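# Seat board in enclosure's upper slot and shut levers

## Task

Put the board into the enclosure's empty upper slot with its component side facing up, pushed all the way in, and with both of its levers closed. A closed lever has clicked and sticks out at a right angle from the board's front panel; a lever that is fully open lies flat along that panel. A lever can only catch its tab if it starts fully open, and closing both levers then pulls the board fully in. At the end the enclosure must stand flat on its own feet with none of its feet hanging over the bench edge. Nothing may count on the robot to stay in place at the end. Finally release everything and move the grippers away.

## Robot and tools

Robot: two xArm6-type arms with parallel grippers, named left_arm and right_arm. Despite the names, left_arm sits on the +y side of the table and right_arm on the -y side; these are not image sides. Their bases (URDF root links) in the scene frame: left_arm at (-0.038, +0.336, 0) m, quat_wxyz (+0.998, 0, 0, -0.066); right_arm at (+0.020, -0.318, 0) m, quat_wxyz (+0.998, 0, 0, -0.060).

Scene frame: origin on the table top midway between the arms, +z up, +x out over the table. All printed gripper poses and velocities use this frame. The printed hand position may be off from the real one, more so when the arm is stretched far.

Gripper: fingers point along the gripper's +z axis and move apart along its y axis. end_effector_position is the point between the pads with fingers closed, roughly 2 cm short of the fingertips; closing pushes the tips about 10 mm further along +z.

Tool execute_actions, argument actions: a list holding one action, one wait, or nothing.
- Empty list {"actions": []}: no command, just returns the current state.
- Action {"rows": [[...]], "steps": n}: n is 1 to 15 control steps of 1/30 s each (default 15). rows holds 1 to 15 rows; each row is used for one step and the final row repeats if rows run out. Every row is a single list of 14 numbers covering both arms, even if one arm stays still: left_arm waist, shoulder, elbow, forearm roll, wrist pitch, wrist roll, opening, then the same seven for right_arm. The six joint values are absolute target angles in radians (same form as the Joint positions line), not offsets. Stated ranges per joint in that order: -6.283..6.283, -2.059..2.094, -3.927..0.192, -6.283..6.283, -1.693..3.142, -6.283..6.283. Opening is a command on a scale from -1 (closed) to +1 (fully open).
- Wait {"steps": n}: no new command, n up to 300, counted from the previous result.
- pictures (optional boolean): whether cam_low, cam_left_wrist and cam_right_wrist images (each 504x504) come back; by default they do.

Joint limits: a call is rejected (nothing is sent) if any target is more than 0.010 rad beyond its range end and also further out than that joint's last reported angle. True ends may differ from stated ones by up to 0.010 rad; a target beyond the real end is clipped, and the result may then say "joint sent to its limit", possibly about an earlier action still running. No such message does not prove there is more room.

Motion: each joint's target moves at most 3.14 rad/s, reaching that after 0.16 s of acceleration; joints of one arm are synchronised so they arrive together. Per step a target is kept within 0.623 rad of the measured angle, and if targets would carry the gripper more than 70 mm from where it is, they are pulled back proportionally. So large moves need several calls. Between calls the arms keep heading for the last row sent until they all nearly stop or a step is HELD; after that only a new action makes them go further. Fingers already opening or closing finish their motion.

Result lines: a state line per arm (left_arm: … | right_arm: …) with end_effector_position (m), end_effector_quat_wxyz, and linear/angular velocities. Joint positions and Joint velocities give, per arm, the six joints (rad, rad/s) followed by the finger-pad gap in metres (0.084 fully open). grip_measured is the measured opening on the command scale. "joint command not followed" means the clearance check altered or blocked some joint targets; the rest of the row still ran. HELD marks steps where all or part of your row was not sent. MOTOR HOT appears from 65 °C; at 80 °C the arm is braked until it cools (OVER-TEMPERATURE FAULT). Holding loads heats motors, even while idle.

Gripping: to hold something, keep commanding an opening well under grip_measured; the bigger the gap, the harder the squeeze (about 24 N per pad for parts up to ~6 cm wide). Commanding the grip_measured value itself presses lightly; wide parts may slip. Closing fast can overshoot force. -1 gives full force on parts about 0.5 mm thick or more.

Load limits (N m): waist 46.5, shoulder 46.5, elbow 27.9, forearm roll 27.9, wrist pitch 18.6, wrist roll 18.6, held weight included. Reaching one triggers a torque fault: the arm backs that joint off, pauses 10 s, and drops the rest of the call.

Avoid: knocking or placing anything off the table (fails the task), the arms striking or pushing on each other (may end the scene), dropping or slipping parts, slamming, and hard shoves against the enclosure. Prefer smooth moves with little effort; any arm stop is penalised.

zoom_image: camera (cam_low, cam_left_wrist or cam_right_wrist) and region [x0, y0, x1, y1] in pixels of that camera's latest image, origin top-left, at most 504x504; returns a closer view.

read_manual: optional section "licences" (the only one); returns URDF licence text, no motion.

finished_scene: argument scene, the number of the scene being ended. It cannot be undone and reports whether the goal held. Before calling it, release the board and move both grippers clear.

Each tool is called after "Call:" as name(argument=value, ...) on one line, values as JSON.

## Session

Call:
execute_actions(actions=[])

Scene clock: 0.00 s of 6000.00 s.
left_arm: end_effector_position=(+0.5220, +0.7030, +0.3436) grip_measured=+1.00 end_effector_quat_wxyz=(+0.252, +0.109, +0.723, +0.634) end_effector_velocity=(-0.000, +0.000, +0.000) end_effector_angular_velocity=(+0.001, +0.001, +0.000) | right_arm: end_effector_position=(+0.3258, +0.2872, +0.1889) grip_measured=+1.00 end_effector_quat_wxyz=(-0.361, +0.888, +0.108, +0.265) end_effector_velocity=(+0.001, -0.001, -0.001) end_effector_angular_velocity=(-0.001, -0.000, -0.001)
Joint positions: left_arm=[ 0.389  0.525 -1.317 -1.008 -0.988 -1.152  0.084] | right_arm=[ 1.291  0.419 -1.074  0.327 -0.284  0.568  0.084]
Joint velocities: left_arm=[ 0.     0.    -0.     0.    -0.     0.001 -0.   ] | right_arm=[-0.001 -0.     0.002  0.    -0.    -0.001 -0.   ]

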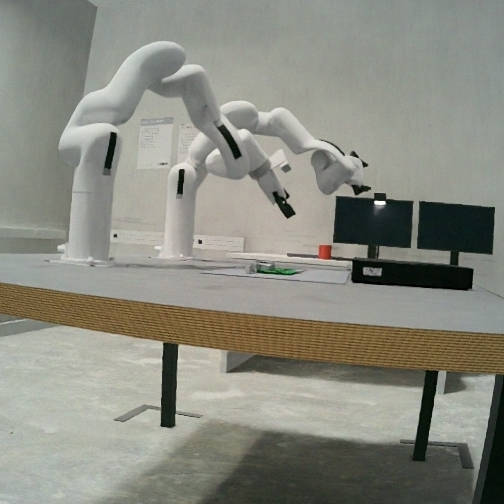

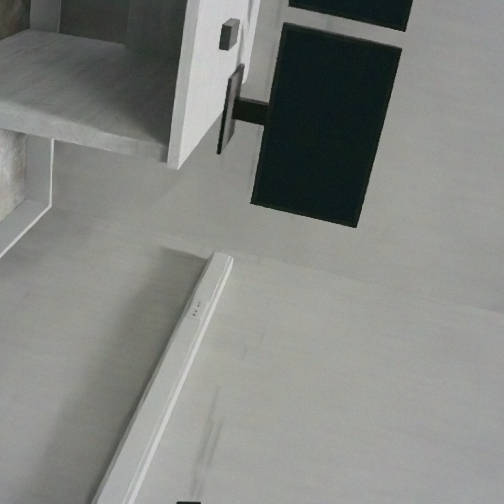

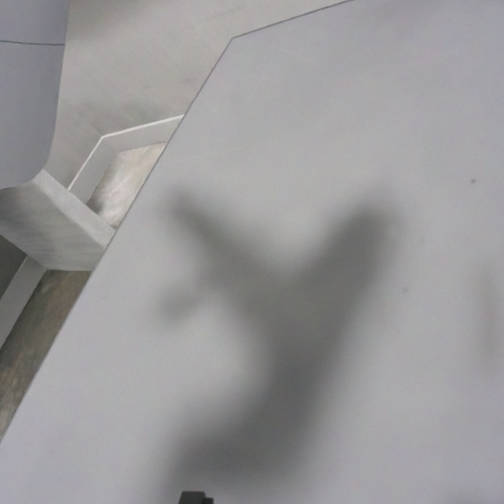

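Call:
execute_actions(actions=[{"rows":[[0.389,0,-1.5,0,1.3,0,1,0.45,0,-1.6,0,1.6,0.33,1]]}], pictures=false)

Call:
execute_actions(actions=[{"rows":[[-0.3,-0.2,-1.3,0,1.1,0,1,0.45,0,-1.6,0,1.6,0.33,1]]}], pictures=false)

Call:
execute_actions(actions=[{"steps":45}])

Call:
zoom_image(camera="cam_low", region=[200,230,490,310])

Scene clock: 5.60 s of 6000.00 s.
left_arm: end_effector_position=(+0.5850, +0.6506, +0.4990) grip_measured=+1.00 end_effector_quat_wxyz=(+0.279, +0.315, +0.610, +0.672) end_effector_velocity=(+0.116, -0.181, +0.335) end_effector_angular_velocity=(+1.031, +0.605, -0.792) | right_arm: end_effector_position=(+0.4421, +0.2504, +0.3127) grip_measured=+1.00 end_effector_quat_wxyz=(-0.357, +0.869, +0.099, +0.327) end_effector_velocity=(+0.267, -0.169, +0.239) end_effector_angular_velocity=(-0.061, -0.218, -0.224)
Joint positions: left_arm=[ 0.389  0.321 -1.388 -0.724 -0.704 -0.868  0.084] | right_arm=[ 1.082  0.294 -1.231  0.23  -0.075  0.497  0.084]
Joint velocities: left_arm=[ 0.001 -0.45  -0.155  0.79   0.788  0.788  0.   ] | right_arm=[-0.511 -0.255 -0.317 -0.199  0.508 -0.144  0.   ]
Steps of this call (steps 1 to 90: nothing new was sent; then 2.10 s passed at rest; steps 91 to 105: all 15 steps of this action). Readings (joint positions):
91: left_arm=[0.389 0.525 -1.317 -1.007 -0.988 -1.152] | right_arm=[1.291 0.419 -1.074 0.327 -0.284 0.568]
92: left_arm=[0.389 0.524 -1.317 -1.005 -0.985 -1.149] | right_arm=[1.289 0.418 -1.076 0.325 -0.280 0.567]
94: left_arm=[0.389 0.501 -1.320 -0.972 -0.951 -1.115] | right_arm=[1.264 0.403 -1.094 0.310 -0.251 0.556]
98: left_arm=[0.389 0.428 -1.352 -0.888 -0.869 -1.033] | right_arm=[1.198 0.357 -1.153 0.279 -0.190 0.533]
105: the state above

Scene clock: 6.10 s of 6000.00 s.
left_arm: end_effector_position=(+0.6346, +0.4665, +0.5749) grip_measured=+1.00 end_effector_quat_wxyz=(+0.283, +0.535, +0.431, +0.669) end_effector_velocity=(+0.040, -0.410, +0.097) end_effector_angular_velocity=(+0.791, +0.361, -0.784) | right_arm: end_effector_position=(+0.5567, +0.1317, +0.4127) grip_measured=+1.00 end_effector_quat_wxyz=(-0.288, +0.880, +0.070, +0.372) end_effector_velocity=(+0.172, -0.297, +0.156) end_effector_angular_velocity=(-0.350, +0.016, -0.282)
Joint positions: left_arm=[ 0.201  0.155 -1.37  -0.488 -0.459 -0.622  0.084] | right_arm=[ 0.82   0.172 -1.384  0.134  0.235  0.428  0.084]
Joint velocities: left_arm=[-0.439 -0.31   0.06   0.426  0.51   0.51   0.   ] | right_arm=[-0.528 -0.245 -0.305 -0.191  0.8   -0.14   0.   ]
Steps of this call (steps 1 to 15: all 15 steps of this action). Readings (joint positions):
1: left_arm=[0.389 0.306 -1.394 -0.697 -0.677 -0.841] | right_arm=[1.065 0.286 -1.242 0.223 -0.058 0.493]
2: left_arm=[0.387 0.291 -1.398 -0.671 -0.652 -0.816] | right_arm=[1.048 0.277 -1.252 0.217 -0.041 0.488]
4: left_arm=[0.364 0.267 -1.397 -0.643 -0.625 -0.787] | right_arm=[1.013 0.261 -1.273 0.204 -0.005 0.479]
8: left_arm=[0.303 0.227 -1.384 -0.587 -0.568 -0.731] | right_arm=[0.943 0.229 -1.313 0.179 0.072 0.460]
15: the state above

Scene clock: 7.60 s of 6000.00 s.
left_arm: end_effector_position=(+0.4281, +0.1216, +0.4088) grip_measured=+1.00 end_effector_quat_wxyz=(+0.044, +0.957, -0.208, +0.198) end_effector_velocity=(-0.022, +0.007, -0.012) end_effector_angular_velocity=(+0.058, +0.077, -0.027) | right_arm: end_effector_position=(+0.4644, -0.1658, +0.3875) grip_measured=+1.00 end_effector_quat_wxyz=(-0.000, +1.000, +0.000, +0.000) end_effector_velocity=(+0.000, -0.000, +0.000) end_effector_angular_velocity=(+0.001, +0.001, -0.001)
Joint positions: left_arm=[-0.299 -0.199 -1.3   -0.001  1.091 -0.002  0.084] | right_arm=[ 0.45   0.    -1.6    0.     1.6    0.33   0.084]
Joint velocities: left_arm=[-0.011 -0.01  -0.002  0.014  0.107  0.017  0.   ] | right_arm=[-0.001  0.001 -0.001  0.002  0.001  0.     0.   ]
Steps of this call (steps 1 to 45: the robot went on to your last target). Readings (joint positions):
1: left_arm=[0.186 0.145 -1.368 -0.474 -0.441 -0.605] | right_arm=[0.803 0.164 -1.395 0.128 0.263 0.423]
2: left_arm=[0.171 0.134 -1.366 -0.460 -0.424 -0.587] | right_arm=[0.785 0.156 -1.405 0.122 0.291 0.419]
4: left_arm=[0.142 0.113 -1.362 -0.431 -0.386 -0.550] | right_arm=[0.750 0.139 -1.425 0.109 0.353 0.409]
8: left_arm=[0.083 0.072 -1.354 -0.373 -0.303 -0.477] | right_arm=[0.680 0.107 -1.466 0.083 0.496 0.391]
45: the state above

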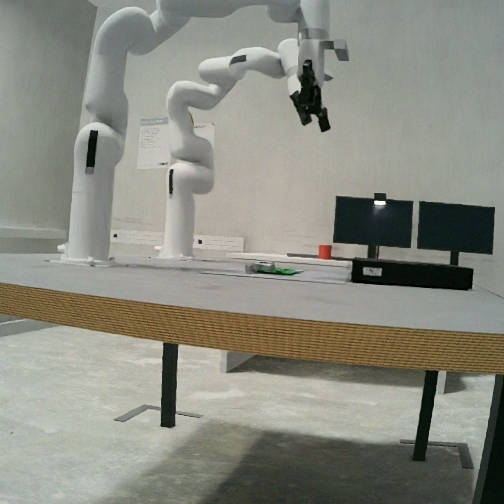

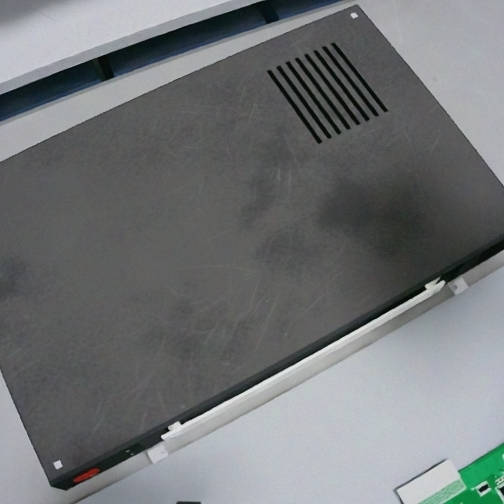

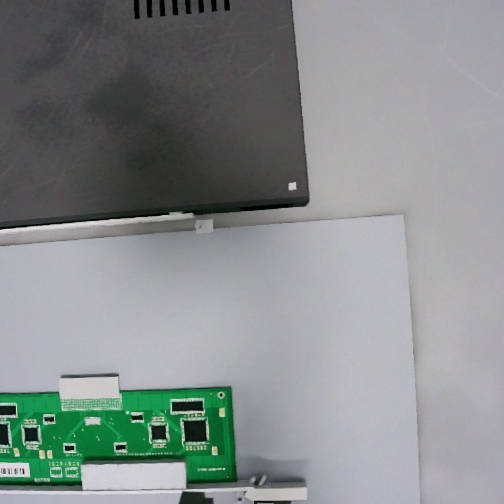

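Region (200, 230, 490, 310) of cam_low's 504x504 image, scaled by 1.738, with more detail than that image has; it fills the top 139 rows of this view, and the rest is white.

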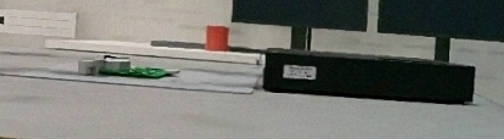

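Call:
execute_actions(actions=[{"rows":[[0.6,-0.2,-1.3,0,1.5,0,1,0.94,-0.3,-1.3,0,1.6,0.82,1]]}], pictures=false)

Call:
execute_actions(actions=[{"steps":30}])

Scene clock: 10.87 s of 6000.00 s.
left_arm: end_effector_position=(+0.4327, +0.2859, +0.3812) grip_measured=+1.00 end_effector_quat_wxyz=(+0.006, +0.992, -0.053, +0.112) end_effector_velocity=(-0.032, +0.379, -0.041) end_effector_angular_velocity=(+0.033, +0.315, +0.791) | right_arm: end_effector_position=(+0.3430, -0.0646, +0.3925) grip_measured=+1.00 end_effector_quat_wxyz=(-0.000, +1.000, +0.000, +0.000) end_effector_velocity=(-0.324, +0.176, -0.001) end_effector_angular_velocity=(+0.003, -0.003, -0.001)
Joint positions: left_arm=[ 0.026 -0.2   -1.3    0.     1.275 -0.     0.084] | right_arm=[ 0.786 -0.205 -1.395  0.     1.6    0.665  0.084]
Joint velocities: left_arm=[ 0.79  -0.    -0.    -0.     0.317 -0.001  0.   ] | right_arm=[ 0.824 -0.508  0.503  0.     0.     0.826  0.   ]
Steps of this call (steps 1 to 15: the robot went on to your last target; steps 16 to 83: nothing new was sent; steps 84 to 98: all 15 steps of this action). Readings (joint positions):
84: left_arm=[-0.300 -0.200 -1.300 -0.000 1.100 0.000] | right_arm=[0.450 -0.000 -1.600 -0.000 1.600 0.330]
85: left_arm=[-0.298 -0.200 -1.300 -0.000 1.102 0.000] | right_arm=[0.452 -0.001 -1.598 -0.000 1.600 0.333]
87: left_arm=[-0.264 -0.200 -1.301 -0.000 1.125 0.000] | right_arm=[0.485 -0.022 -1.575 -0.001 1.600 0.371]
91: left_arm=[-0.155 -0.200 -1.300 0.000 1.190 -0.000] | right_arm=[0.598 -0.091 -1.510 0.000 1.600 0.478]
98: the state above

Scene clock: 11.87 s of 6000.00 s.
left_arm: end_effector_position=(+0.3364, +0.5243, +0.3581) grip_measured=+1.00 end_effector_quat_wxyz=(+0.000, +0.973, +0.231, +0.000) end_effector_velocity=(-0.003, +0.004, -0.001) end_effector_angular_velocity=(-0.002, +0.004, +0.012) | right_arm: end_effector_position=(+0.2815, -0.0380, +0.3906) grip_measured=+1.00 end_effector_quat_wxyz=(+0.000, +1.000, +0.000, -0.000) end_effector_velocity=(+0.000, -0.000, -0.000) end_effector_angular_velocity=(-0.002, +0.000, -0.000)
Joint positions: left_arm=[ 0.598 -0.2   -1.3   -0.     1.5    0.     0.084] | right_arm=[ 0.94  -0.3   -1.3   -0.     1.6    0.82   0.084]
Joint velocities: left_arm=[ 0.01   0.001  0.     0.001  0.004 -0.001  0.   ] | right_arm=[-0.     0.     0.    -0.001  0.001 -0.     0.   ]
Steps of this call (steps 1 to 30: the robot went on to your last target). Readings (joint positions):
1: left_arm=[0.053 -0.200 -1.300 0.000 1.285 -0.000] | right_arm=[0.813 -0.222 -1.378 0.000 1.600 0.693]
2: left_arm=[0.079 -0.200 -1.300 0.000 1.295 -0.000] | right_arm=[0.841 -0.239 -1.361 0.000 1.600 0.721]
4: left_arm=[0.132 -0.200 -1.300 0.000 1.316 -0.000] | right_arm=[0.891 -0.270 -1.331 0.000 1.600 0.769]
8: left_arm=[0.240 -0.200 -1.300 0.000 1.359 -0.000] | right_arm=[0.931 -0.295 -1.306 0.000 1.600 0.810]
30: the state above

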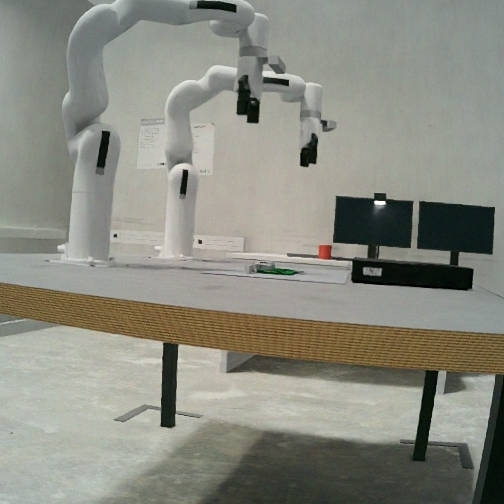

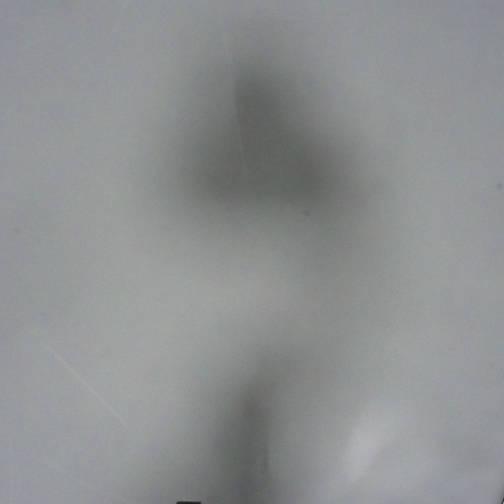

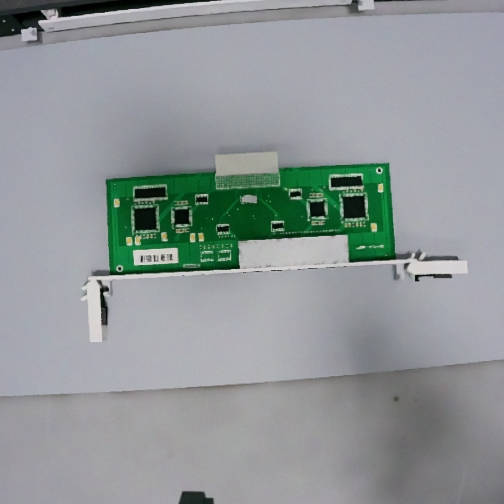

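Call:
execute_actions(actions=[{"rows":[[0.6,-0.2,-1.3,0,1.5,0,1,0.66,-0.6,0,0,-0.25,0,1]]}], pictures=false)

Call:
execute_actions(actions=[{"steps":40}])

Scene clock: 17.27 s of 6000.00 s.
left_arm: end_effector_position=(+0.3360, +0.5249, +0.3580) grip_measured=+1.00 end_effector_quat_wxyz=(+0.000, +0.973, +0.232, +0.000) end_effector_velocity=(+0.000, -0.000, -0.000) end_effector_angular_velocity=(-0.000, +0.000, +0.000) | right_arm: end_effector_position=(+0.3295, -0.0898, +0.2762) grip_measured=+1.00 end_effector_quat_wxyz=(-0.045, +0.983, +0.157, +0.087) end_effector_velocity=(+0.013, -0.097, -0.338) end_effector_angular_velocity=(+0.019, -0.273, +0.514)
Joint positions: left_arm=[ 0.6   -0.2   -1.3    0.     1.5    0.     0.084] | right_arm=[ 0.756 -0.497 -0.752 -0.     1.052  0.32   0.084]
Joint velocities: left_arm=[-0.     0.    -0.     0.     0.    -0.001  0.   ] | right_arm=[-0.224 -0.24   1.227 -0.    -1.219 -0.752  0.   ]
Steps of this call (steps 1 to 15: the robot went on to your last target; steps 16 to 90: nothing new was sent; then 1.90 s passed at rest; steps 91 to 105: all 15 steps of this action). Readings (joint positions):
91: left_arm=[0.600 -0.200 -1.300 0.000 1.500 0.000] | right_arm=[0.940 -0.300 -1.300 0.000 1.600 0.820]
92: left_arm=[0.600 -0.200 -1.300 0.000 1.500 0.000] | right_arm=[0.939 -0.301 -1.298 0.000 1.597 0.817]
94: left_arm=[0.600 -0.200 -1.300 0.000 1.500 -0.000] | right_arm=[0.922 -0.320 -1.260 0.000 1.555 0.776]
98: left_arm=[0.600 -0.200 -1.300 0.000 1.500 -0.000] | right_arm=[0.836 -0.411 -1.060 -0.000 1.359 0.579]
105: the state above

Scene clock: 18.60 s of 6000.00 s.
left_arm: end_effector_position=(+0.3360, +0.5249, +0.3580) grip_measured=+1.00 end_effector_quat_wxyz=(+0.000, +0.973, +0.232, +0.000) end_effector_velocity=(-0.000, +0.000, +0.000) end_effector_angular_velocity=(-0.000, +0.000, +0.001) | right_arm: end_effector_position=(+0.3460, -0.1227, +0.1842) grip_measured=+1.00 end_effector_quat_wxyz=(-0.110, +0.878, +0.243, +0.397) end_effector_velocity=(+0.000, -0.000, +0.000) end_effector_angular_velocity=(+0.000, -0.001, -0.001)
Joint positions: left_arm=[ 0.6   -0.2   -1.3    0.     1.5   -0.     0.084] | right_arm=[ 0.66  -0.6   -0.    -0.    -0.25   0.     0.084]
Joint velocities: left_arm=[ 0.001  0.    -0.     0.     0.    -0.     0.   ] | right_arm=[-0.001 -0.    -0.     0.    -0.001 -0.001  0.   ]
Steps of this call (steps 1 to 40: the robot went on to your last target). Readings (joint positions):
1: left_arm=[0.600 -0.200 -1.300 0.000 1.500 0.000] | right_arm=[0.749 -0.505 -0.712 -0.000 1.012 0.296]
2: left_arm=[0.600 -0.200 -1.300 -0.000 1.500 0.000] | right_arm=[0.742 -0.512 -0.672 -0.000 0.972 0.274]
4: left_arm=[0.600 -0.200 -1.300 0.000 1.500 -0.000] | right_arm=[0.731 -0.524 -0.593 -0.000 0.893 0.236]
8: left_arm=[0.600 -0.200 -1.300 -0.000 1.500 -0.000] | right_arm=[0.712 -0.544 -0.439 -0.000 0.732 0.173]
40: the state above

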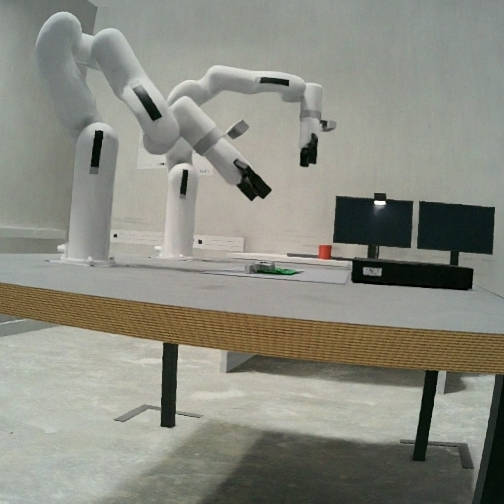

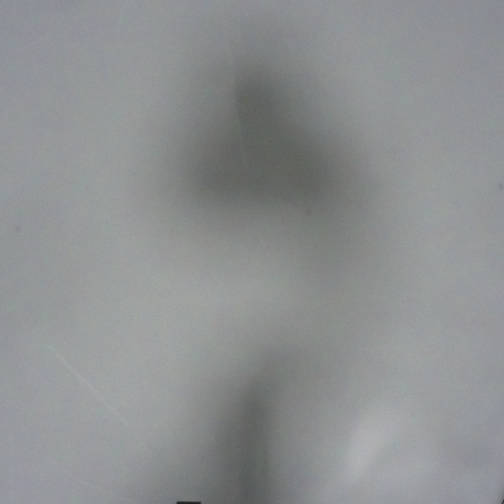

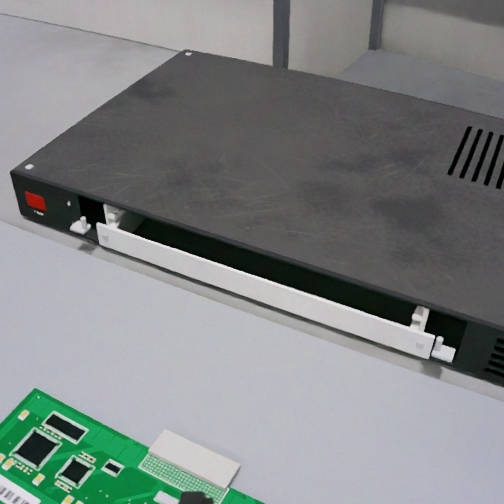

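Call:
execute_actions(actions=[{"rows":[[-0.519,-0.1,-0.8,0,0.9,-2.22,-1,0.8216,-0.1,-0.9,0,1.0,2.33,0.2]]}], pictures=false)

Call:
execute_actions(actions=[{"steps":40}], pictures=false)

Call:
execute_actions(actions=[{"rows":[[-0.519,0.0085,-0.6815,0,0.673,-2.22,-1,0.8216,0.082,-0.773,0,0.691,2.33,0.2]]}], pictures=false)

Call:
execute_actions(actions=[{"steps":10}])

Scene clock: 28.40 s of 6000.00 s.
left_arm: end_effector_position=(+0.3898, +0.4045, +0.2697) grip_measured=-1.00 end_effector_quat_wxyz=(-0.000, +0.973, +0.232, -0.001) end_effector_velocity=(+0.059, -0.326, -0.164) end_effector_angular_velocity=(+0.002, -0.003, -0.003) | right_arm: end_effector_position=(+0.3921, -0.0251, +0.1920) grip_measured=+0.19 end_effector_quat_wxyz=(-0.127, +0.980, -0.023, +0.154) end_effector_velocity=(-0.018, +0.132, +0.058) end_effector_angular_velocity=(-0.167, +1.831, -2.110)
Joint positions: left_arm=[ 0.291 -0.158 -1.091 -0.     1.25  -0.309  0.   ] | right_arm=[ 0.787 -0.207 -0.659 -0.     0.463  0.713  0.052]
Joint velocities: left_arm=[-0.764  0.077  0.391  0.    -0.471 -0.761  0.   ] | right_arm=[ 0.243  0.742 -1.748 -0.002  2.548  2.56  -0.   ]
Steps of this call (steps 1 to 15: the robot went on to your last target; steps 16 to 90: nothing new was sent; then 6.30 s passed at rest; steps 91 to 105: all 15 steps of this action). Readings (joint positions):
91: left_arm=[0.600 -0.200 -1.300 0.000 1.500 -0.000] | right_arm=[0.660 -0.600 -0.000 0.000 -0.250 0.000]
92: left_arm=[0.598 -0.200 -1.298 0.000 1.497 -0.003] | right_arm=[0.661 -0.598 -0.002 0.000 -0.247 0.003]
94: left_arm=[0.565 -0.197 -1.274 0.001 1.462 -0.039] | right_arm=[0.671 -0.567 -0.038 0.000 -0.206 0.044]
98: left_arm=[0.464 -0.178 -1.193 -0.000 1.374 -0.137] | right_arm=[0.724 -0.402 -0.259 -0.000 0.009 0.259]
105: the state above

Scene clock: 29.73 s of 6000.00 s.
left_arm: end_effector_position=(+0.2946, +0.0836, +0.1521) grip_measured=-1.00 end_effector_quat_wxyz=(+0.000, +0.717, +0.697, +0.000) end_effector_velocity=(-0.004, -0.004, -0.002) end_effector_angular_velocity=(-0.000, +0.000, +0.338) | right_arm: end_effector_position=(+0.3492, -0.0400, +0.1841) grip_measured=+0.19 end_effector_quat_wxyz=(-0.000, +0.687, -0.727, +0.000) end_effector_velocity=(+0.001, -0.000, +0.000) end_effector_angular_velocity=(+0.001, -0.001, -0.001)
Joint positions: left_arm=[-0.517 -0.1   -0.801  0.     0.9   -2.193  0.   ] | right_arm=[ 0.822 -0.1   -0.9   -0.     1.     2.33   0.052]
Joint velocities: left_arm=[-0.013  0.001  0.004  0.    -0.005 -0.351  0.   ] | right_arm=[-0.002  0.    -0.001  0.    -0.001 -0.     0.   ]
Steps of this call (steps 1 to 40: the robot went on to your last target). Readings (joint positions):
1: left_arm=[0.265 -0.155 -1.078 -0.000 1.234 -0.335] | right_arm=[0.795 -0.184 -0.714 -0.000 0.550 0.801]
2: left_arm=[0.239 -0.153 -1.065 -0.000 1.219 -0.361] | right_arm=[0.802 -0.163 -0.762 -0.000 0.636 0.889]
4: left_arm=[0.187 -0.148 -1.042 -0.000 1.191 -0.413] | right_arm=[0.812 -0.133 -0.829 -0.000 0.787 1.067]
8: left_arm=[0.081 -0.140 -1.000 -0.000 1.141 -0.519] | right_arm=[0.819 -0.107 -0.881 0.000 0.947 1.420]
40: the state above

Scene clock: 30.23 s of 6000.00 s.
left_arm: end_effector_position=(+0.2861, +0.0891, +0.0817) grip_measured=-1.00 end_effector_quat_wxyz=(+0.001, +0.708, +0.706, +0.000) end_effector_velocity=(-0.000, +0.000, -0.005) end_effector_angular_velocity=(-0.005, -0.007, +0.003) | right_arm: end_effector_position=(+0.3490, -0.0401, +0.0822) grip_measured=+0.19 end_effector_quat_wxyz=(+0.001, +0.687, -0.727, -0.000) end_effector_velocity=(+0.017, +0.016, -0.003) end_effector_angular_velocity=(+0.053, -0.064, +0.003)
Joint positions: left_arm=[-0.519  0.007 -0.685 -0.     0.675 -2.22   0.   ] | right_arm=[ 0.822  0.078 -0.776  0.     0.699  2.33   0.052]
Joint velocities: left_arm=[-0.     0.007  0.013  0.    -0.029 -0.003  0.   ] | right_arm=[ 0.002  0.027 -0.003 -0.001 -0.107 -0.     0.   ]
Steps of this call (steps 1 to 15: all 15 steps of this action). Readings (joint positions):
1: left_arm=[-0.517 -0.100 -0.801 0.000 0.900 -2.202] | right_arm=[0.822 -0.100 -0.900 -0.000 1.000 2.330]
2: left_arm=[-0.518 -0.099 -0.800 0.000 0.897 -2.208] | right_arm=[0.822 -0.099 -0.899 -0.000 0.997 2.330]
4: left_arm=[-0.518 -0.084 -0.784 -0.000 0.855 -2.214] | right_arm=[0.822 -0.079 -0.888 -0.000 0.955 2.330]
8: left_arm=[-0.519 -0.010 -0.699 0.000 0.721 -2.219] | right_arm=[0.822 0.013 -0.819 0.000 0.812 2.330]
15: the state above

Scene clock: 30.57 s of 6000.00 s.
left_arm: end_effector_position=(+0.2851, +0.0898, +0.0802) grip_measured=-1.00 end_effector_quat_wxyz=(+0.000, +0.708, +0.706, +0.000) end_effector_velocity=(-0.000, +0.000, -0.001) end_effector_angular_velocity=(-0.000, +0.000, -0.001) | right_arm: end_effector_position=(+0.3492, -0.0400, +0.0805) grip_measured=+0.19 end_effector_quat_wxyz=(-0.000, +0.687, -0.727, +0.000) end_effector_velocity=(-0.001, -0.001, -0.003) end_effector_angular_velocity=(-0.003, +0.004, +0.003)
Joint positions: left_arm=[-0.519  0.008 -0.682 -0.     0.673 -2.22   0.   ] | right_arm=[ 0.822  0.081 -0.773 -0.     0.691  2.33   0.052]
Joint velocities: left_arm=[ 0.     0.001  0.001 -0.    -0.002  0.001  0.   ] | right_arm=[ 0.001  0.005  0.003  0.    -0.002 -0.002 -0.   ]
Steps of this call (steps 1 to 10: the robot went on to your last target). Readings (joint positions):
1: left_arm=[-0.519 0.007 -0.684 -0.000 0.674 -2.220] | right_arm=[0.822 0.079 -0.776 -0.000 0.696 2.330]
2: left_arm=[-0.519 0.007 -0.683 -0.000 0.674 -2.220] | right_arm=[0.822 0.079 -0.776 -0.000 0.694 2.330]
4: left_arm=[-0.519 0.008 -0.683 -0.000 0.673 -2.220] | right_arm=[0.822 0.080 -0.775 -0.000 0.692 2.330]
8: left_arm=[-0.519 0.008 -0.682 -0.000 0.673 -2.220] | right_arm=[0.822 0.081 -0.774 -0.000 0.691 2.330]
10: the state above

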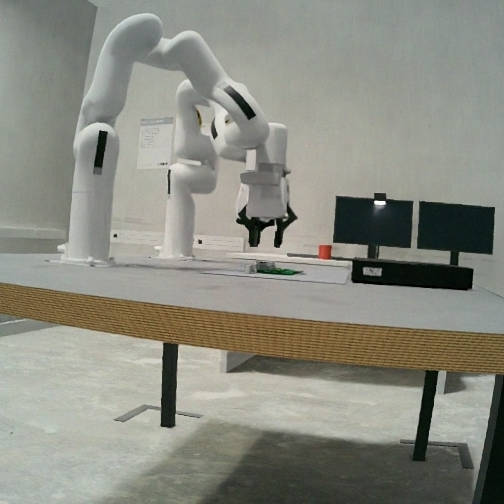

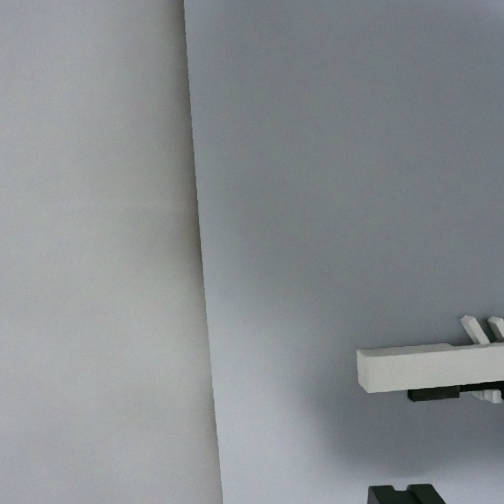

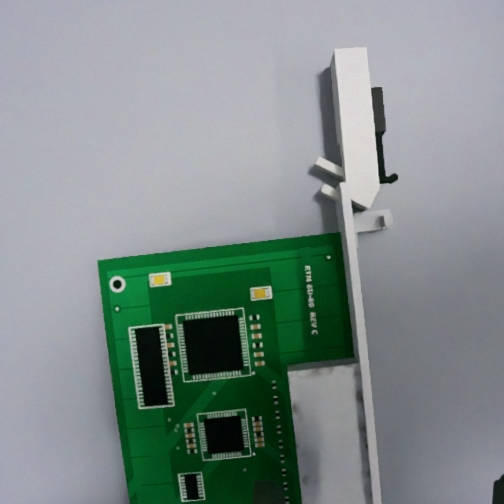

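Call:
execute_actions(actions=[{"rows":[[-0.5,0.065,-0.752,0,0.687,-2.25,-1,0.812,0.1,-0.79,0,0.69,2.22,0.2],[-0.5,0.065,-0.752,0,0.687,-2.25,-1,0.812,0.1,-0.79,0,0.69,2.22,0.2],[-0.5,0.065,-0.752,0,0.687,-2.25,-1,0.812,0.1,-0.79,0,0.69,2.22,0.2],[-0.5,0.065,-0.752,0,0.687,-2.25,-1,0.812,0.1,-0.79,0,0.69,2.22,0.2],[-0.5,0.065,-0.752,0,0.687,-2.25,-1,0.812,0.1,-0.79,0,0.69,2.22,0.2],[-0.5,0.13,-0.741,0,0.61,-2.25,-1,0.812,0.16,-0.78,0,0.62,2.22,0.2],[-0.5,0.13,-0.741,0,0.61,-2.25,-1,0.812,0.16,-0.78,0,0.62,2.22,0.2],[-0.5,0.13,-0.741,0,0.61,-2.25,-1,0.812,0.16,-0.78,0,0.62,2.22,0.2],[-0.5,0.19,-0.731,0,0.541,-2.25,-1,0.812,0.22,-0.77,0,0.55,2.22,0.2]]}], pictures=false)

Call:
execute_actions(actions=[{"steps":10}])

Call:
zoom_image(camera="cam_low", region=[220,220,380,300])

Scene clock: 38.17 s of 6000.00 s.
left_arm: end_effector_position=(+0.3027, +0.0863, +0.0341) grip_measured=-1.00 end_effector_quat_wxyz=(-0.004, +0.690, +0.723, -0.001) end_effector_velocity=(-0.001, +0.001, -0.069) end_effector_angular_velocity=(-0.003, -0.004, +0.006) | right_arm: end_effector_position=(+0.3533, -0.0419, +0.0331) grip_measured=+0.19 end_effector_quat_wxyz=(+0.004, +0.722, -0.692, -0.000) end_effector_velocity=(-0.002, -0.002, -0.070) end_effector_angular_velocity=(+0.002, -0.002, +0.009)
Joint positions: left_arm=[-0.5    0.178 -0.729  0.     0.559 -2.25   0.   ] | right_arm=[ 0.812  0.209 -0.769  0.     0.568  2.221  0.052]
Joint velocities: left_arm=[ 0.001  0.183  0.024  0.    -0.212 -0.005  0.   ] | right_arm=[-0.     0.177  0.028  0.    -0.208 -0.01   0.   ]
Steps of this call (steps 1 to 15: the robot went on to your last target; steps 16 to 90: nothing new was sent; then 4.10 s passed at rest; steps 91 to 105: all 15 steps of this action). Readings (joint positions):
91: left_arm=[-0.519 0.009 -0.682 0.000 0.673 -2.220] | right_arm=[0.822 0.082 -0.773 0.000 0.691 2.330]
92: left_arm=[-0.518 0.010 -0.684 0.000 0.674 -2.221] | right_arm=[0.821 0.082 -0.773 0.000 0.691 2.327]
94: left_arm=[-0.512 0.031 -0.708 0.000 0.679 -2.232] | right_arm=[0.819 0.088 -0.778 0.000 0.691 2.293]
98: left_arm=[-0.502 0.069 -0.745 -0.000 0.670 -2.246] | right_arm=[0.813 0.107 -0.788 -0.000 0.676 2.236]
105: the state above

Scene clock: 38.50 s of 6000.00 s.
left_arm: end_effector_position=(+0.3052, +0.0846, +0.0315) grip_measured=-1.00 end_effector_quat_wxyz=(+0.000, +0.690, +0.724, +0.000) end_effector_velocity=(-0.002, +0.001, -0.003) end_effector_angular_velocity=(+0.003, +0.004, +0.000) | right_arm: end_effector_position=(+0.3555, -0.0401, +0.0304) grip_measured=+0.19 end_effector_quat_wxyz=(-0.000, +0.722, -0.692, +0.000) end_effector_velocity=(-0.001, -0.002, -0.003) end_effector_angular_velocity=(-0.003, +0.004, +0.000)
Joint positions: left_arm=[-0.5    0.189 -0.731 -0.     0.541 -2.25   0.   ] | right_arm=[ 0.812  0.219 -0.77  -0.     0.55   2.22   0.052]
Joint velocities: left_arm=[ 0.     0.005  0.003  0.    -0.003 -0.     0.   ] | right_arm=[-0.001  0.004  0.004  0.001 -0.003 -0.002 -0.   ]
Steps of this call (steps 1 to 10: the robot went on to your last target). Readings (joint positions):
1: left_arm=[-0.500 0.183 -0.729 0.000 0.553 -2.250] | right_arm=[0.812 0.213 -0.768 0.000 0.562 2.221]
2: left_arm=[-0.500 0.185 -0.730 0.000 0.549 -2.250] | right_arm=[0.812 0.216 -0.769 0.000 0.558 2.220]
4: left_arm=[-0.500 0.187 -0.731 0.000 0.544 -2.250] | right_arm=[0.812 0.217 -0.771 -0.000 0.553 2.220]
8: left_arm=[-0.500 0.189 -0.732 -0.000 0.542 -2.250] | right_arm=[0.812 0.219 -0.771 -0.000 0.551 2.220]
10: the state above

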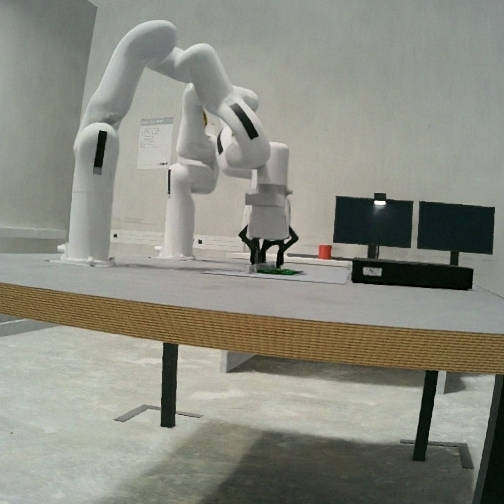

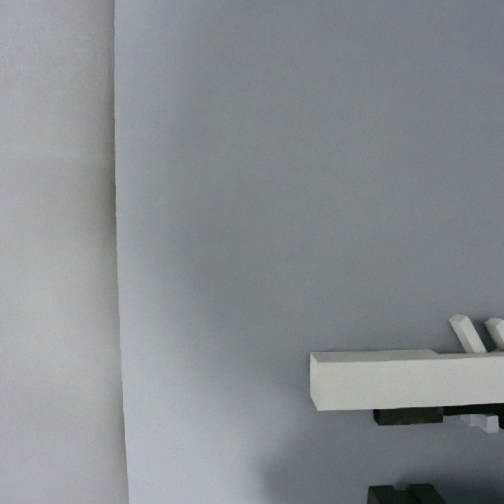

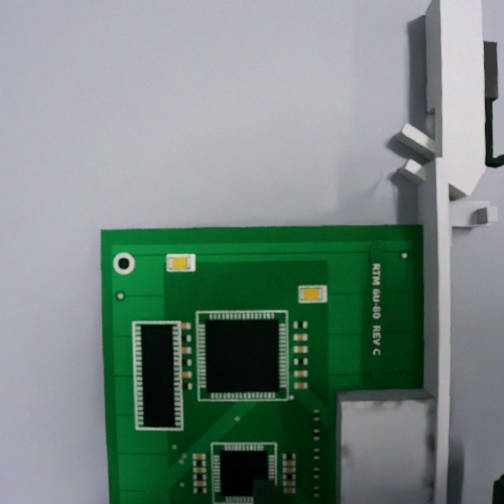

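Region (220, 220, 380, 300) of cam_low's 504x504 image, scaled by 3.150, with more detail than that image has.

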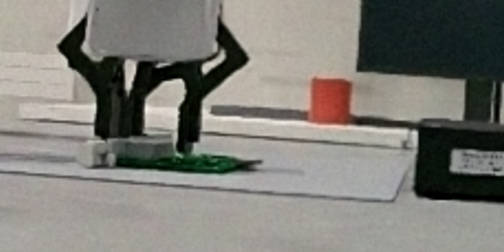

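Call:
execute_actions(actions=[{"rows":[[-0.5,0.198,-0.73,0,0.532,-2.25,-1,0.812,0.224,-0.769,0,0.545,2.22,-0.2],[-0.5,0.198,-0.73,0,0.532,-2.25,-1,0.812,0.224,-0.769,0,0.545,2.22,-0.2],[-0.5,0.198,-0.73,0,0.532,-2.25,-1,0.812,0.224,-0.769,0,0.545,2.22,-0.3],[-0.5,0.198,-0.73,0,0.532,-2.25,-1,0.812,0.224,-0.769,0,0.545,2.22,-0.4],[-0.5,0.198,-0.73,0,0.532,-2.25,-1,0.812,0.224,-0.769,0,0.545,2.22,-0.5],[-0.5,0.198,-0.73,0,0.532,-2.25,-1,0.812,0.224,-0.769,0,0.545,2.22,-0.6],[-0.5,0.198,-0.73,0,0.532,-2.25,-1,0.812,0.224,-0.769,0,0.545,2.22,-0.8],[-0.485,0.186,-0.712,0,0.526,-2.235,-1,0.812,0.224,-0.769,0,0.545,2.22,-1],[-0.48,0.182,-0.707,0,0.525,-2.23,-1,0.812,0.224,-0.769,0,0.545,2.22,-1],[-0.475,0.178,-0.701,0,0.523,-2.225,-1,0.812,0.224,-0.769,0,0.545,2.22,-1],[-0.47,0.174,-0.695,0,0.521,-2.22,-1,0.812,0.224,-0.769,0,0.545,2.22,-1],[-0.464,0.169,-0.688,0,0.519,-2.215,-1,0.812,0.224,-0.769,0,0.545,2.22,-1]]}], pictures=false)

Call:
execute_actions(actions=[{"steps":8}])

Scene clock: 45.13 s of 6000.00 s.
left_arm: end_effector_position=(+0.3046, +0.0996, +0.0280) grip_measured=-1.00 end_effector_quat_wxyz=(-0.000, +0.690, +0.724, -0.000) end_effector_velocity=(-0.003, +0.055, -0.002) end_effector_angular_velocity=(+0.003, +0.005, +0.014) | right_arm: end_effector_position=(+0.3552, -0.0403, +0.0285) grip_measured=-0.45 end_effector_quat_wxyz=(-0.000, +0.722, -0.692, +0.000) end_effector_velocity=(+0.000, -0.001, -0.000) end_effector_angular_velocity=(+0.000, +0.001, -0.001)
Joint positions: left_arm=[-0.472  0.176 -0.697 -0.     0.522 -2.223  0.   ] | right_arm=[ 0.812  0.224 -0.769 -0.     0.545  2.22   0.024]
Joint velocities: left_arm=[ 0.104 -0.08   0.121 -0.    -0.035  0.091  0.   ] | right_arm=[-0.001  0.     0.     0.001  0.    -0.001  0.   ]
Steps of this call (steps 1 to 30: the robot went on to your last target; steps 31 to 90: nothing new was sent; then 3.13 s passed at rest; steps 91 to 105: all 15 steps of this action). Readings (joint positions):
91: left_arm=[-0.500 0.190 -0.731 -0.000 0.541 -2.250] | right_arm=[0.812 0.220 -0.770 0.000 0.550 2.220]
92: left_arm=[-0.500 0.191 -0.731 -0.000 0.540 -2.250] | right_arm=[0.812 0.220 -0.770 -0.000 0.549 2.220]
94: left_arm=[-0.500 0.194 -0.731 -0.000 0.536 -2.250] | right_arm=[0.812 0.222 -0.770 -0.000 0.547 2.220]
98: left_arm=[-0.500 0.197 -0.730 0.000 0.533 -2.250] | right_arm=[0.812 0.223 -0.769 -0.000 0.546 2.220]
105: the state above

Scene clock: 45.40 s of 6000.00 s.
left_arm: end_effector_position=(+0.3047, +0.1031, +0.0282) grip_measured=-1.00 end_effector_quat_wxyz=(+0.001, +0.690, +0.724, +0.000) end_effector_velocity=(+0.000, +0.001, +0.000) end_effector_angular_velocity=(-0.001, -0.002, -0.001) | right_arm: end_effector_position=(+0.3553, -0.0401, +0.0285) grip_measured=-0.45 end_effector_quat_wxyz=(-0.000, +0.722, -0.692, +0.000) end_effector_velocity=(-0.000, -0.000, -0.000) end_effector_angular_velocity=(-0.001, +0.000, +0.000)
Joint positions: left_arm=[-0.465  0.169 -0.689 -0.     0.519 -2.215  0.   ] | right_arm=[ 0.812  0.224 -0.769  0.     0.545  2.22   0.024]
Joint velocities: left_arm=[ 0.003 -0.003  0.004  0.    -0.003  0.003  0.   ] | right_arm=[ 0.     0.001  0.    -0.    -0.     0.    -0.   ]
Steps of this call (steps 1 to 8: the robot went on to your last target). Readings (joint positions):
1: left_arm=[-0.469 0.173 -0.694 -0.000 0.521 -2.220] | right_arm=[0.812 0.224 -0.769 -0.000 0.545 2.220]
2: left_arm=[-0.467 0.172 -0.692 -0.000 0.521 -2.219] | right_arm=[0.812 0.224 -0.769 0.000 0.545 2.220]
4: left_arm=[-0.466 0.170 -0.690 -0.000 0.519 -2.217] | right_arm=[0.812 0.224 -0.769 0.000 0.545 2.220]
8: the state above

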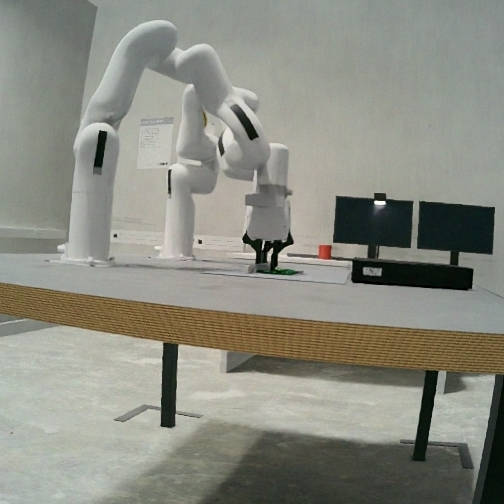

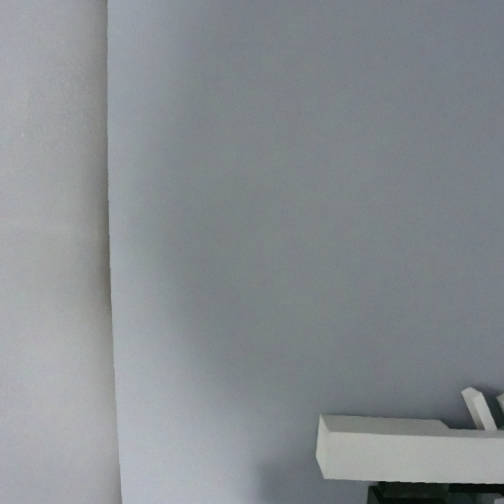

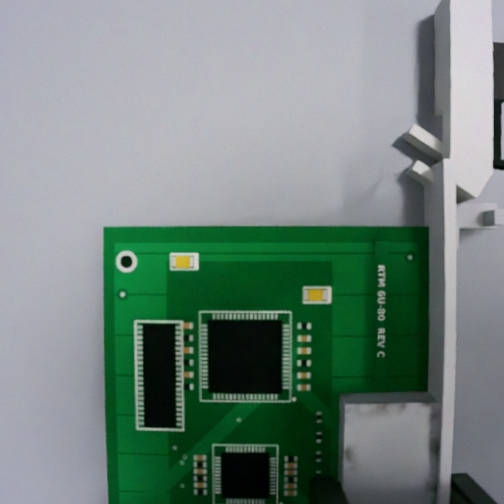

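Starting to rotate.

Call:
execute_actions(actions=[{"rows":[[-0.455,0.162,-0.678,0,0.516,-2.205,-1,0.812,0.224,-0.769,0,0.545,2.22,-1],[-0.442,0.152,-0.663,0,0.511,-2.19,-1,0.812,0.224,-0.769,0,0.545,2.22,-1],[-0.442,0.152,-0.663,0,0.511,-2.19,-1,0.812,0.224,-0.769,0,0.545,2.22,-1],[-0.424,0.138,-0.644,0,0.506,-2.17,-1,0.812,0.224,-0.769,0,0.545,2.22,-1],[-0.424,0.138,-0.644,0,0.506,-2.17,-1,0.812,0.224,-0.769,0,0.545,2.22,-1],[-0.405,0.124,-0.625,0,0.501,-2.155,-1,0.812,0.224,-0.769,0,0.545,2.22,-1],[-0.405,0.124,-0.625,0,0.501,-2.155,-1,0.812,0.224,-0.769,0,0.545,2.22,-1],[-0.387,0.111,-0.608,0,0.497,-2.14,-1,0.812,0.224,-0.769,0,0.545,2.22,-1],[-0.387,0.111,-0.608,0,0.497,-2.14,-1,0.812,0.224,-0.769,0,0.545,2.22,-1],[-0.3685,0.0995,-0.5915,0,0.492,-2.12,-1,0.812,0.224,-0.769,0,0.545,2.22,-1],[-0.3685,0.0995,-0.5915,0,0.492,-2.12,-1,0.812,0.224,-0.769,0,0.545,2.22,-1],[-0.35,0.0995,-0.5915,0,0.492,-2.10,-1,0.812,0.224,-0.769,0,0.545,2.22,-1]]}], pictures=false)

Call:
execute_actions(actions=[{"steps":10}])

Scene clock: 52.27 s of 6000.00 s.
left_arm: end_effector_position=(+0.3036, +0.1498, +0.0277) grip_measured=-1.00 end_effector_quat_wxyz=(-0.001, +0.690, +0.724, -0.000) end_effector_velocity=(+0.018, +0.084, -0.000) end_effector_angular_velocity=(-0.001, -0.001, +0.004) | right_arm: end_effector_position=(+0.3552, -0.0404, +0.0283) grip_measured=-0.45 end_effector_quat_wxyz=(-0.000, +0.722, -0.692, +0.000) end_effector_velocity=(+0.000, +0.000, -0.000) end_effector_angular_velocity=(+0.001, -0.001, +0.000)
Joint positions: left_arm=[-0.367  0.105 -0.598  0.     0.495 -2.119  0.   ] | right_arm=[ 0.812  0.224 -0.769 -0.     0.545  2.22   0.024]
Joint velocities: left_arm=[ 0.212 -0.064  0.089 -0.001 -0.027  0.209  0.   ] | right_arm=[-0.    -0.     0.001  0.    -0.002 -0.    -0.   ]
Steps of this call (steps 1 to 15: the robot went on to your last target; steps 16 to 90: nothing new was sent; then 3.37 s passed at rest; steps 91 to 105: all 15 steps of this action). Readings (joint positions):
91: left_arm=[-0.464 0.169 -0.688 -0.000 0.519 -2.215] | right_arm=[0.812 0.224 -0.769 0.000 0.545 2.220]
92: left_arm=[-0.463 0.168 -0.687 0.000 0.519 -2.214] | right_arm=[0.812 0.224 -0.769 0.000 0.545 2.220]
94: left_arm=[-0.456 0.163 -0.679 0.000 0.516 -2.206] | right_arm=[0.812 0.224 -0.769 -0.000 0.545 2.220]
98: left_arm=[-0.428 0.142 -0.648 0.000 0.509 -2.177] | right_arm=[0.812 0.224 -0.769 -0.000 0.545 2.220]
105: the state above

Scene clock: 52.60 s of 6000.00 s.
left_arm: end_effector_position=(+0.3054, +0.1560, +0.0280) grip_measured=-1.00 end_effector_quat_wxyz=(+0.000, +0.690, +0.723, +0.000) end_effector_velocity=(-0.000, +0.002, -0.000) end_effector_angular_velocity=(+0.001, +0.001, -0.000) | right_arm: end_effector_position=(+0.3552, -0.0404, +0.0283) grip_measured=-0.45 end_effector_quat_wxyz=(-0.000, +0.722, -0.692, +0.000) end_effector_velocity=(-0.000, +0.000, -0.000) end_effector_angular_velocity=(+0.000, +0.001, +0.000)
Joint positions: left_arm=[-0.351  0.1   -0.592  0.     0.492 -2.1    0.   ] | right_arm=[ 0.812  0.224 -0.769 -0.     0.545  2.22   0.024]
Joint velocities: left_arm=[ 0.003 -0.001  0.002 -0.     0.     0.004  0.   ] | right_arm=[ 0.001  0.002 -0.001  0.001 -0.001 -0.    -0.   ]
Steps of this call (steps 1 to 10: the robot went on to your last target). Readings (joint positions):
1: left_arm=[-0.361 0.103 -0.596 -0.000 0.494 -2.113] | right_arm=[0.812 0.224 -0.769 -0.000 0.545 2.220]
2: left_arm=[-0.357 0.102 -0.594 -0.000 0.493 -2.109] | right_arm=[0.812 0.224 -0.769 -0.000 0.545 2.220]
4: left_arm=[-0.353 0.101 -0.593 0.000 0.493 -2.104] | right_arm=[0.812 0.224 -0.769 -0.000 0.545 2.220]
8: left_arm=[-0.351 0.100 -0.592 0.000 0.492 -2.101] | right_arm=[0.812 0.224 -0.769 -0.000 0.545 2.220]
10: the state above

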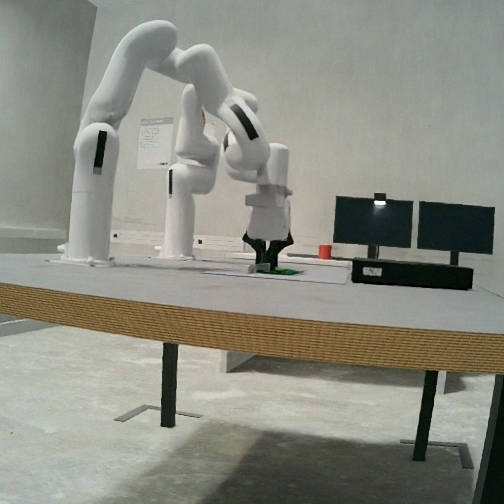

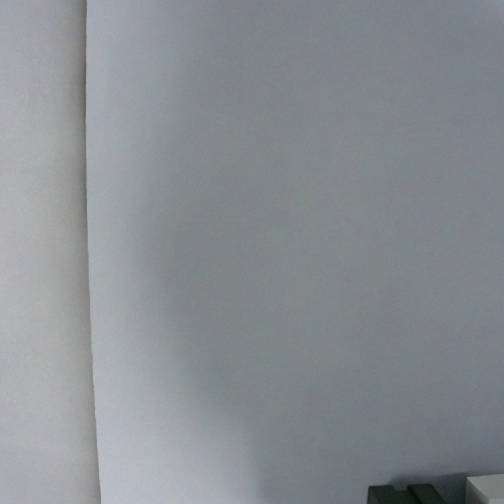

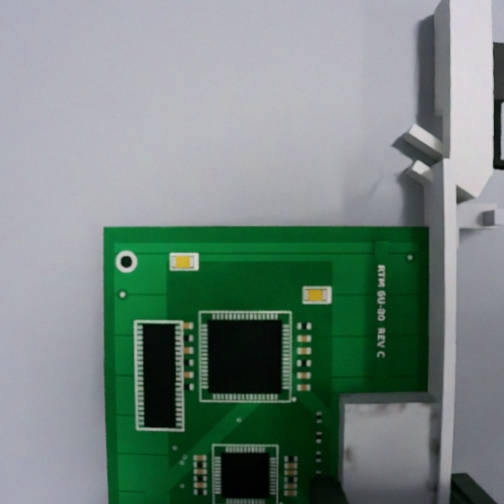

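Call:
execute_actions(actions=[{"rows":[[-0.35,-0.15,-0.6,0,0.75,-2.1,-1,0.812,0.21,-0.771,0,0.561,2.22,-1],[-0.35,-0.15,-0.6,0,0.75,-2.1,-1,0.812,0.2,-0.773,0,0.573,2.22,-1],[-0.35,-0.15,-0.6,0,0.75,-2.1,-1,0.812,0.18,-0.776,0,0.596,2.22,-1],[-0.35,-0.15,-0.6,0,0.75,-2.1,-1,0.812,0.15,-0.781,0,0.631,2.22,-1]],"steps":12}], pictures=false)

Call:
execute_actions(actions=[{"rows":[[-0.23,-0.6,0,0,-0.25,0,-1,0.8,0.21,-0.87,0,0.66,2.2,-1],[-0.23,-0.6,0,0,-0.25,0,-1,0.8,0.21,-0.87,0,0.66,2.2,-1],[-0.23,-0.6,0,0,-0.25,0,-1,0.8,0.21,-0.87,0,0.66,2.2,-1],[-0.23,-0.6,0,0,-0.25,0,-1,0.788,0.276,-0.962,0,0.686,2.177,-1],[-0.23,-0.6,0,0,-0.25,0,-1,0.788,0.276,-0.962,0,0.686,2.177,-1],[-0.23,-0.6,0,0,-0.25,0,-1,0.788,0.276,-0.962,0,0.686,2.177,-1],[-0.23,-0.6,0,0,-0.25,0,-1,0.776,0.34,-1.053,0,0.713,2.155,-1],[-0.23,-0.6,0,0,-0.25,0,-1,0.776,0.34,-1.053,0,0.713,2.155,-1],[-0.23,-0.6,0,0,-0.25,0,-1,0.776,0.34,-1.053,0,0.713,2.155,-1],[-0.23,-0.6,0,0,-0.25,0,-1,0.7635,0.402,-1.143,0,0.741,2.134,-1]]}], pictures=false)

Call:
execute_actions(actions=[{"steps":25}])

Call:
zoom_image(camera="cam_low", region=[260,220,400,300])

Scene clock: 60.80 s of 6000.00 s.
left_arm: end_effector_position=(+0.2978, +0.1603, +0.1054) grip_measured=-1.00 end_effector_quat_wxyz=(+0.003, +0.690, +0.724, +0.001) end_effector_velocity=(-0.049, +0.025, -0.002) end_effector_angular_velocity=(+0.064, +0.122, +0.000) | right_arm: end_effector_position=(+0.3563, -0.0395, +0.0571) grip_measured=-0.45 end_effector_quat_wxyz=(-0.001, +0.722, -0.692, +0.000) end_effector_velocity=(-0.014, -0.012, +0.002) end_effector_angular_velocity=(-0.032, +0.040, -0.003)
Joint positions: left_arm=[-0.35  -0.142 -0.602 -0.     0.738 -2.1    0.   ] | right_arm=[ 0.812  0.153 -0.781 -0.     0.626  2.22   0.024]
Joint velocities: left_arm=[-0.001 -0.09   0.063  0.     0.165 -0.001  0.   ] | right_arm=[ 0.    -0.032  0.02   0.001  0.063  0.002 -0.   ]
Steps of this call (steps 1 to 30: the robot went on to your last target; steps 31 to 90: nothing new was sent; then 4.80 s passed at rest; steps 91 to 102: all 12 steps of this action). Readings (joint positions):
91: left_arm=[-0.350 0.099 -0.592 0.000 0.492 -2.100] | right_arm=[0.812 0.224 -0.769 -0.000 0.545 2.220]
92: left_arm=[-0.350 0.097 -0.591 0.000 0.495 -2.100] | right_arm=[0.812 0.223 -0.769 -0.000 0.546 2.220]
94: left_arm=[-0.350 0.063 -0.589 0.000 0.537 -2.100] | right_arm=[0.812 0.216 -0.767 -0.000 0.559 2.220]
98: left_arm=[-0.350 -0.092 -0.602 -0.000 0.685 -2.100] | right_arm=[0.812 0.171 -0.776 -0.000 0.608 2.220]
102: the state above

Scene clock: 61.30 s of 6000.00 s.
left_arm: end_effector_position=(+0.3083, +0.2027, +0.1587) grip_measured=-1.00 end_effector_quat_wxyz=(+0.244, +0.863, +0.361, +0.255) end_effector_velocity=(+0.123, -0.024, +0.275) end_effector_angular_velocity=(+1.133, -1.896, -1.915) | right_arm: end_effector_position=(+0.4322, -0.0060, +0.0568) grip_measured=-0.45 end_effector_quat_wxyz=(-0.001, +0.734, -0.680, +0.000) end_effector_velocity=(+0.111, +0.039, -0.009) end_effector_angular_velocity=(+0.003, -0.004, +0.040)
Joint positions: left_arm=[-0.235 -0.581 -0.027  0.    -0.115 -1.16   0.   ] | right_arm=[ 0.768  0.377 -1.107 -0.     0.729  2.143  0.024]
Joint velocities: left_arm=[ 0.058 -0.234  0.247  0.    -1.375  2.629  0.   ] | right_arm=[-0.07   0.331 -0.478  0.001  0.142 -0.11   0.   ]
Steps of this call (steps 1 to 15: all 15 steps of this action). Readings (joint positions):
1: left_arm=[-0.350 -0.144 -0.600 0.000 0.742 -2.100] | right_arm=[0.812 0.152 -0.781 -0.000 0.628 2.220]
2: left_arm=[-0.350 -0.147 -0.596 -0.000 0.742 -2.097] | right_arm=[0.812 0.154 -0.782 -0.000 0.631 2.219]
4: left_arm=[-0.343 -0.175 -0.561 -0.000 0.704 -2.057] | right_arm=[0.808 0.173 -0.810 0.000 0.642 2.213]
8: left_arm=[-0.292 -0.367 -0.310 -0.000 0.431 -1.784] | right_arm=[0.794 0.242 -0.914 -0.000 0.671 2.189]
15: the state above

Scene clock: 62.13 s of 6000.00 s.
left_arm: end_effector_position=(+0.3174, +0.2014, +0.1842) grip_measured=-1.00 end_effector_quat_wxyz=(+0.074, +0.896, -0.164, +0.406) end_effector_velocity=(-0.000, -0.000, -0.000) end_effector_angular_velocity=(+0.006, -0.001, -0.006) | right_arm: end_effector_position=(+0.4400, -0.0031, +0.0560) grip_measured=-0.45 end_effector_quat_wxyz=(+0.000, +0.735, -0.678, +0.000) end_effector_velocity=(-0.000, +0.000, -0.000) end_effector_angular_velocity=(-0.000, +0.001, -0.002)
Joint positions: left_arm=[-0.23  -0.6   -0.    -0.    -0.25  -0.001  0.   ] | right_arm=[ 0.764  0.402 -1.143  0.     0.741  2.134  0.024]
Joint velocities: left_arm=[-0.    -0.001 -0.     0.     0.002  0.008  0.   ] | right_arm=[ 0.001 -0.     0.     0.001  0.     0.002 -0.   ]
Steps of this call (steps 1 to 25: the robot went on to your last target). Readings (joint positions):
1: left_arm=[-0.234 -0.587 -0.020 0.000 -0.155 -1.072] | right_arm=[0.766 0.386 -1.120 -0.000 0.733 2.140]
2: left_arm=[-0.233 -0.591 -0.015 0.000 -0.184 -0.983] | right_arm=[0.765 0.392 -1.128 -0.000 0.735 2.138]
4: left_arm=[-0.231 -0.595 -0.008 0.000 -0.219 -0.807] | right_arm=[0.764 0.397 -1.136 -0.000 0.739 2.136]
8: left_arm=[-0.230 -0.598 -0.002 0.000 -0.243 -0.455] | right_arm=[0.764 0.401 -1.141 0.000 0.741 2.134]
25: the state above

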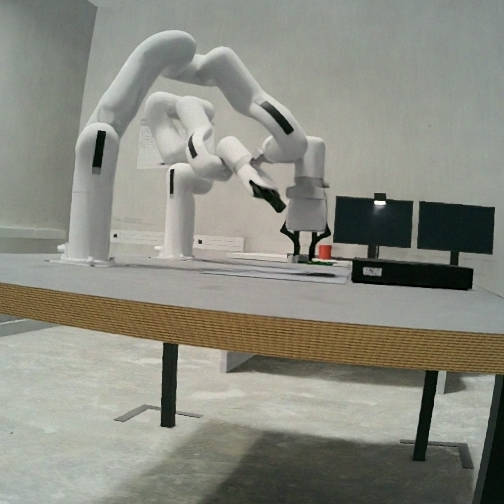

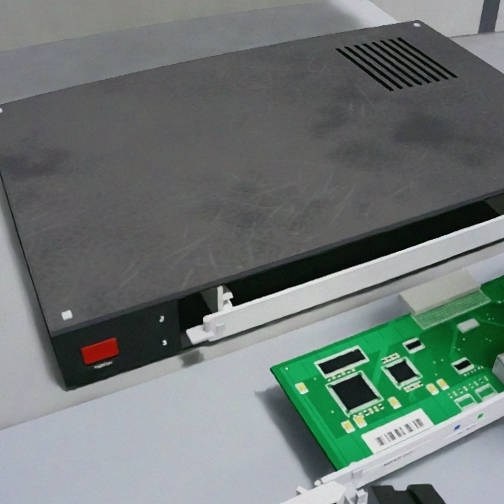

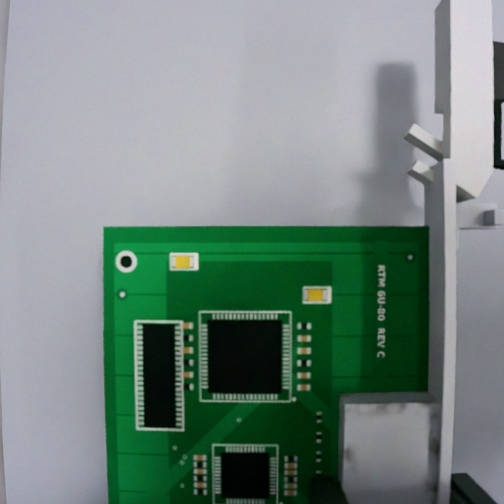

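Region (260, 220, 400, 300) of cam_low's 504x504 image, scaled by 3.600, with more detail than that image has; it fills the top 288 rows of this view, and the rest is white.

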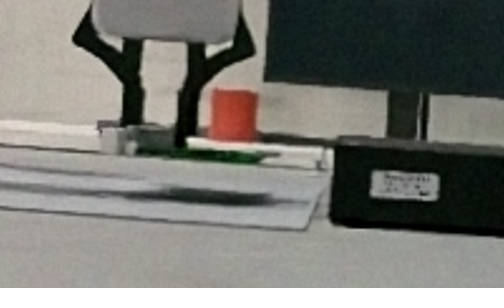

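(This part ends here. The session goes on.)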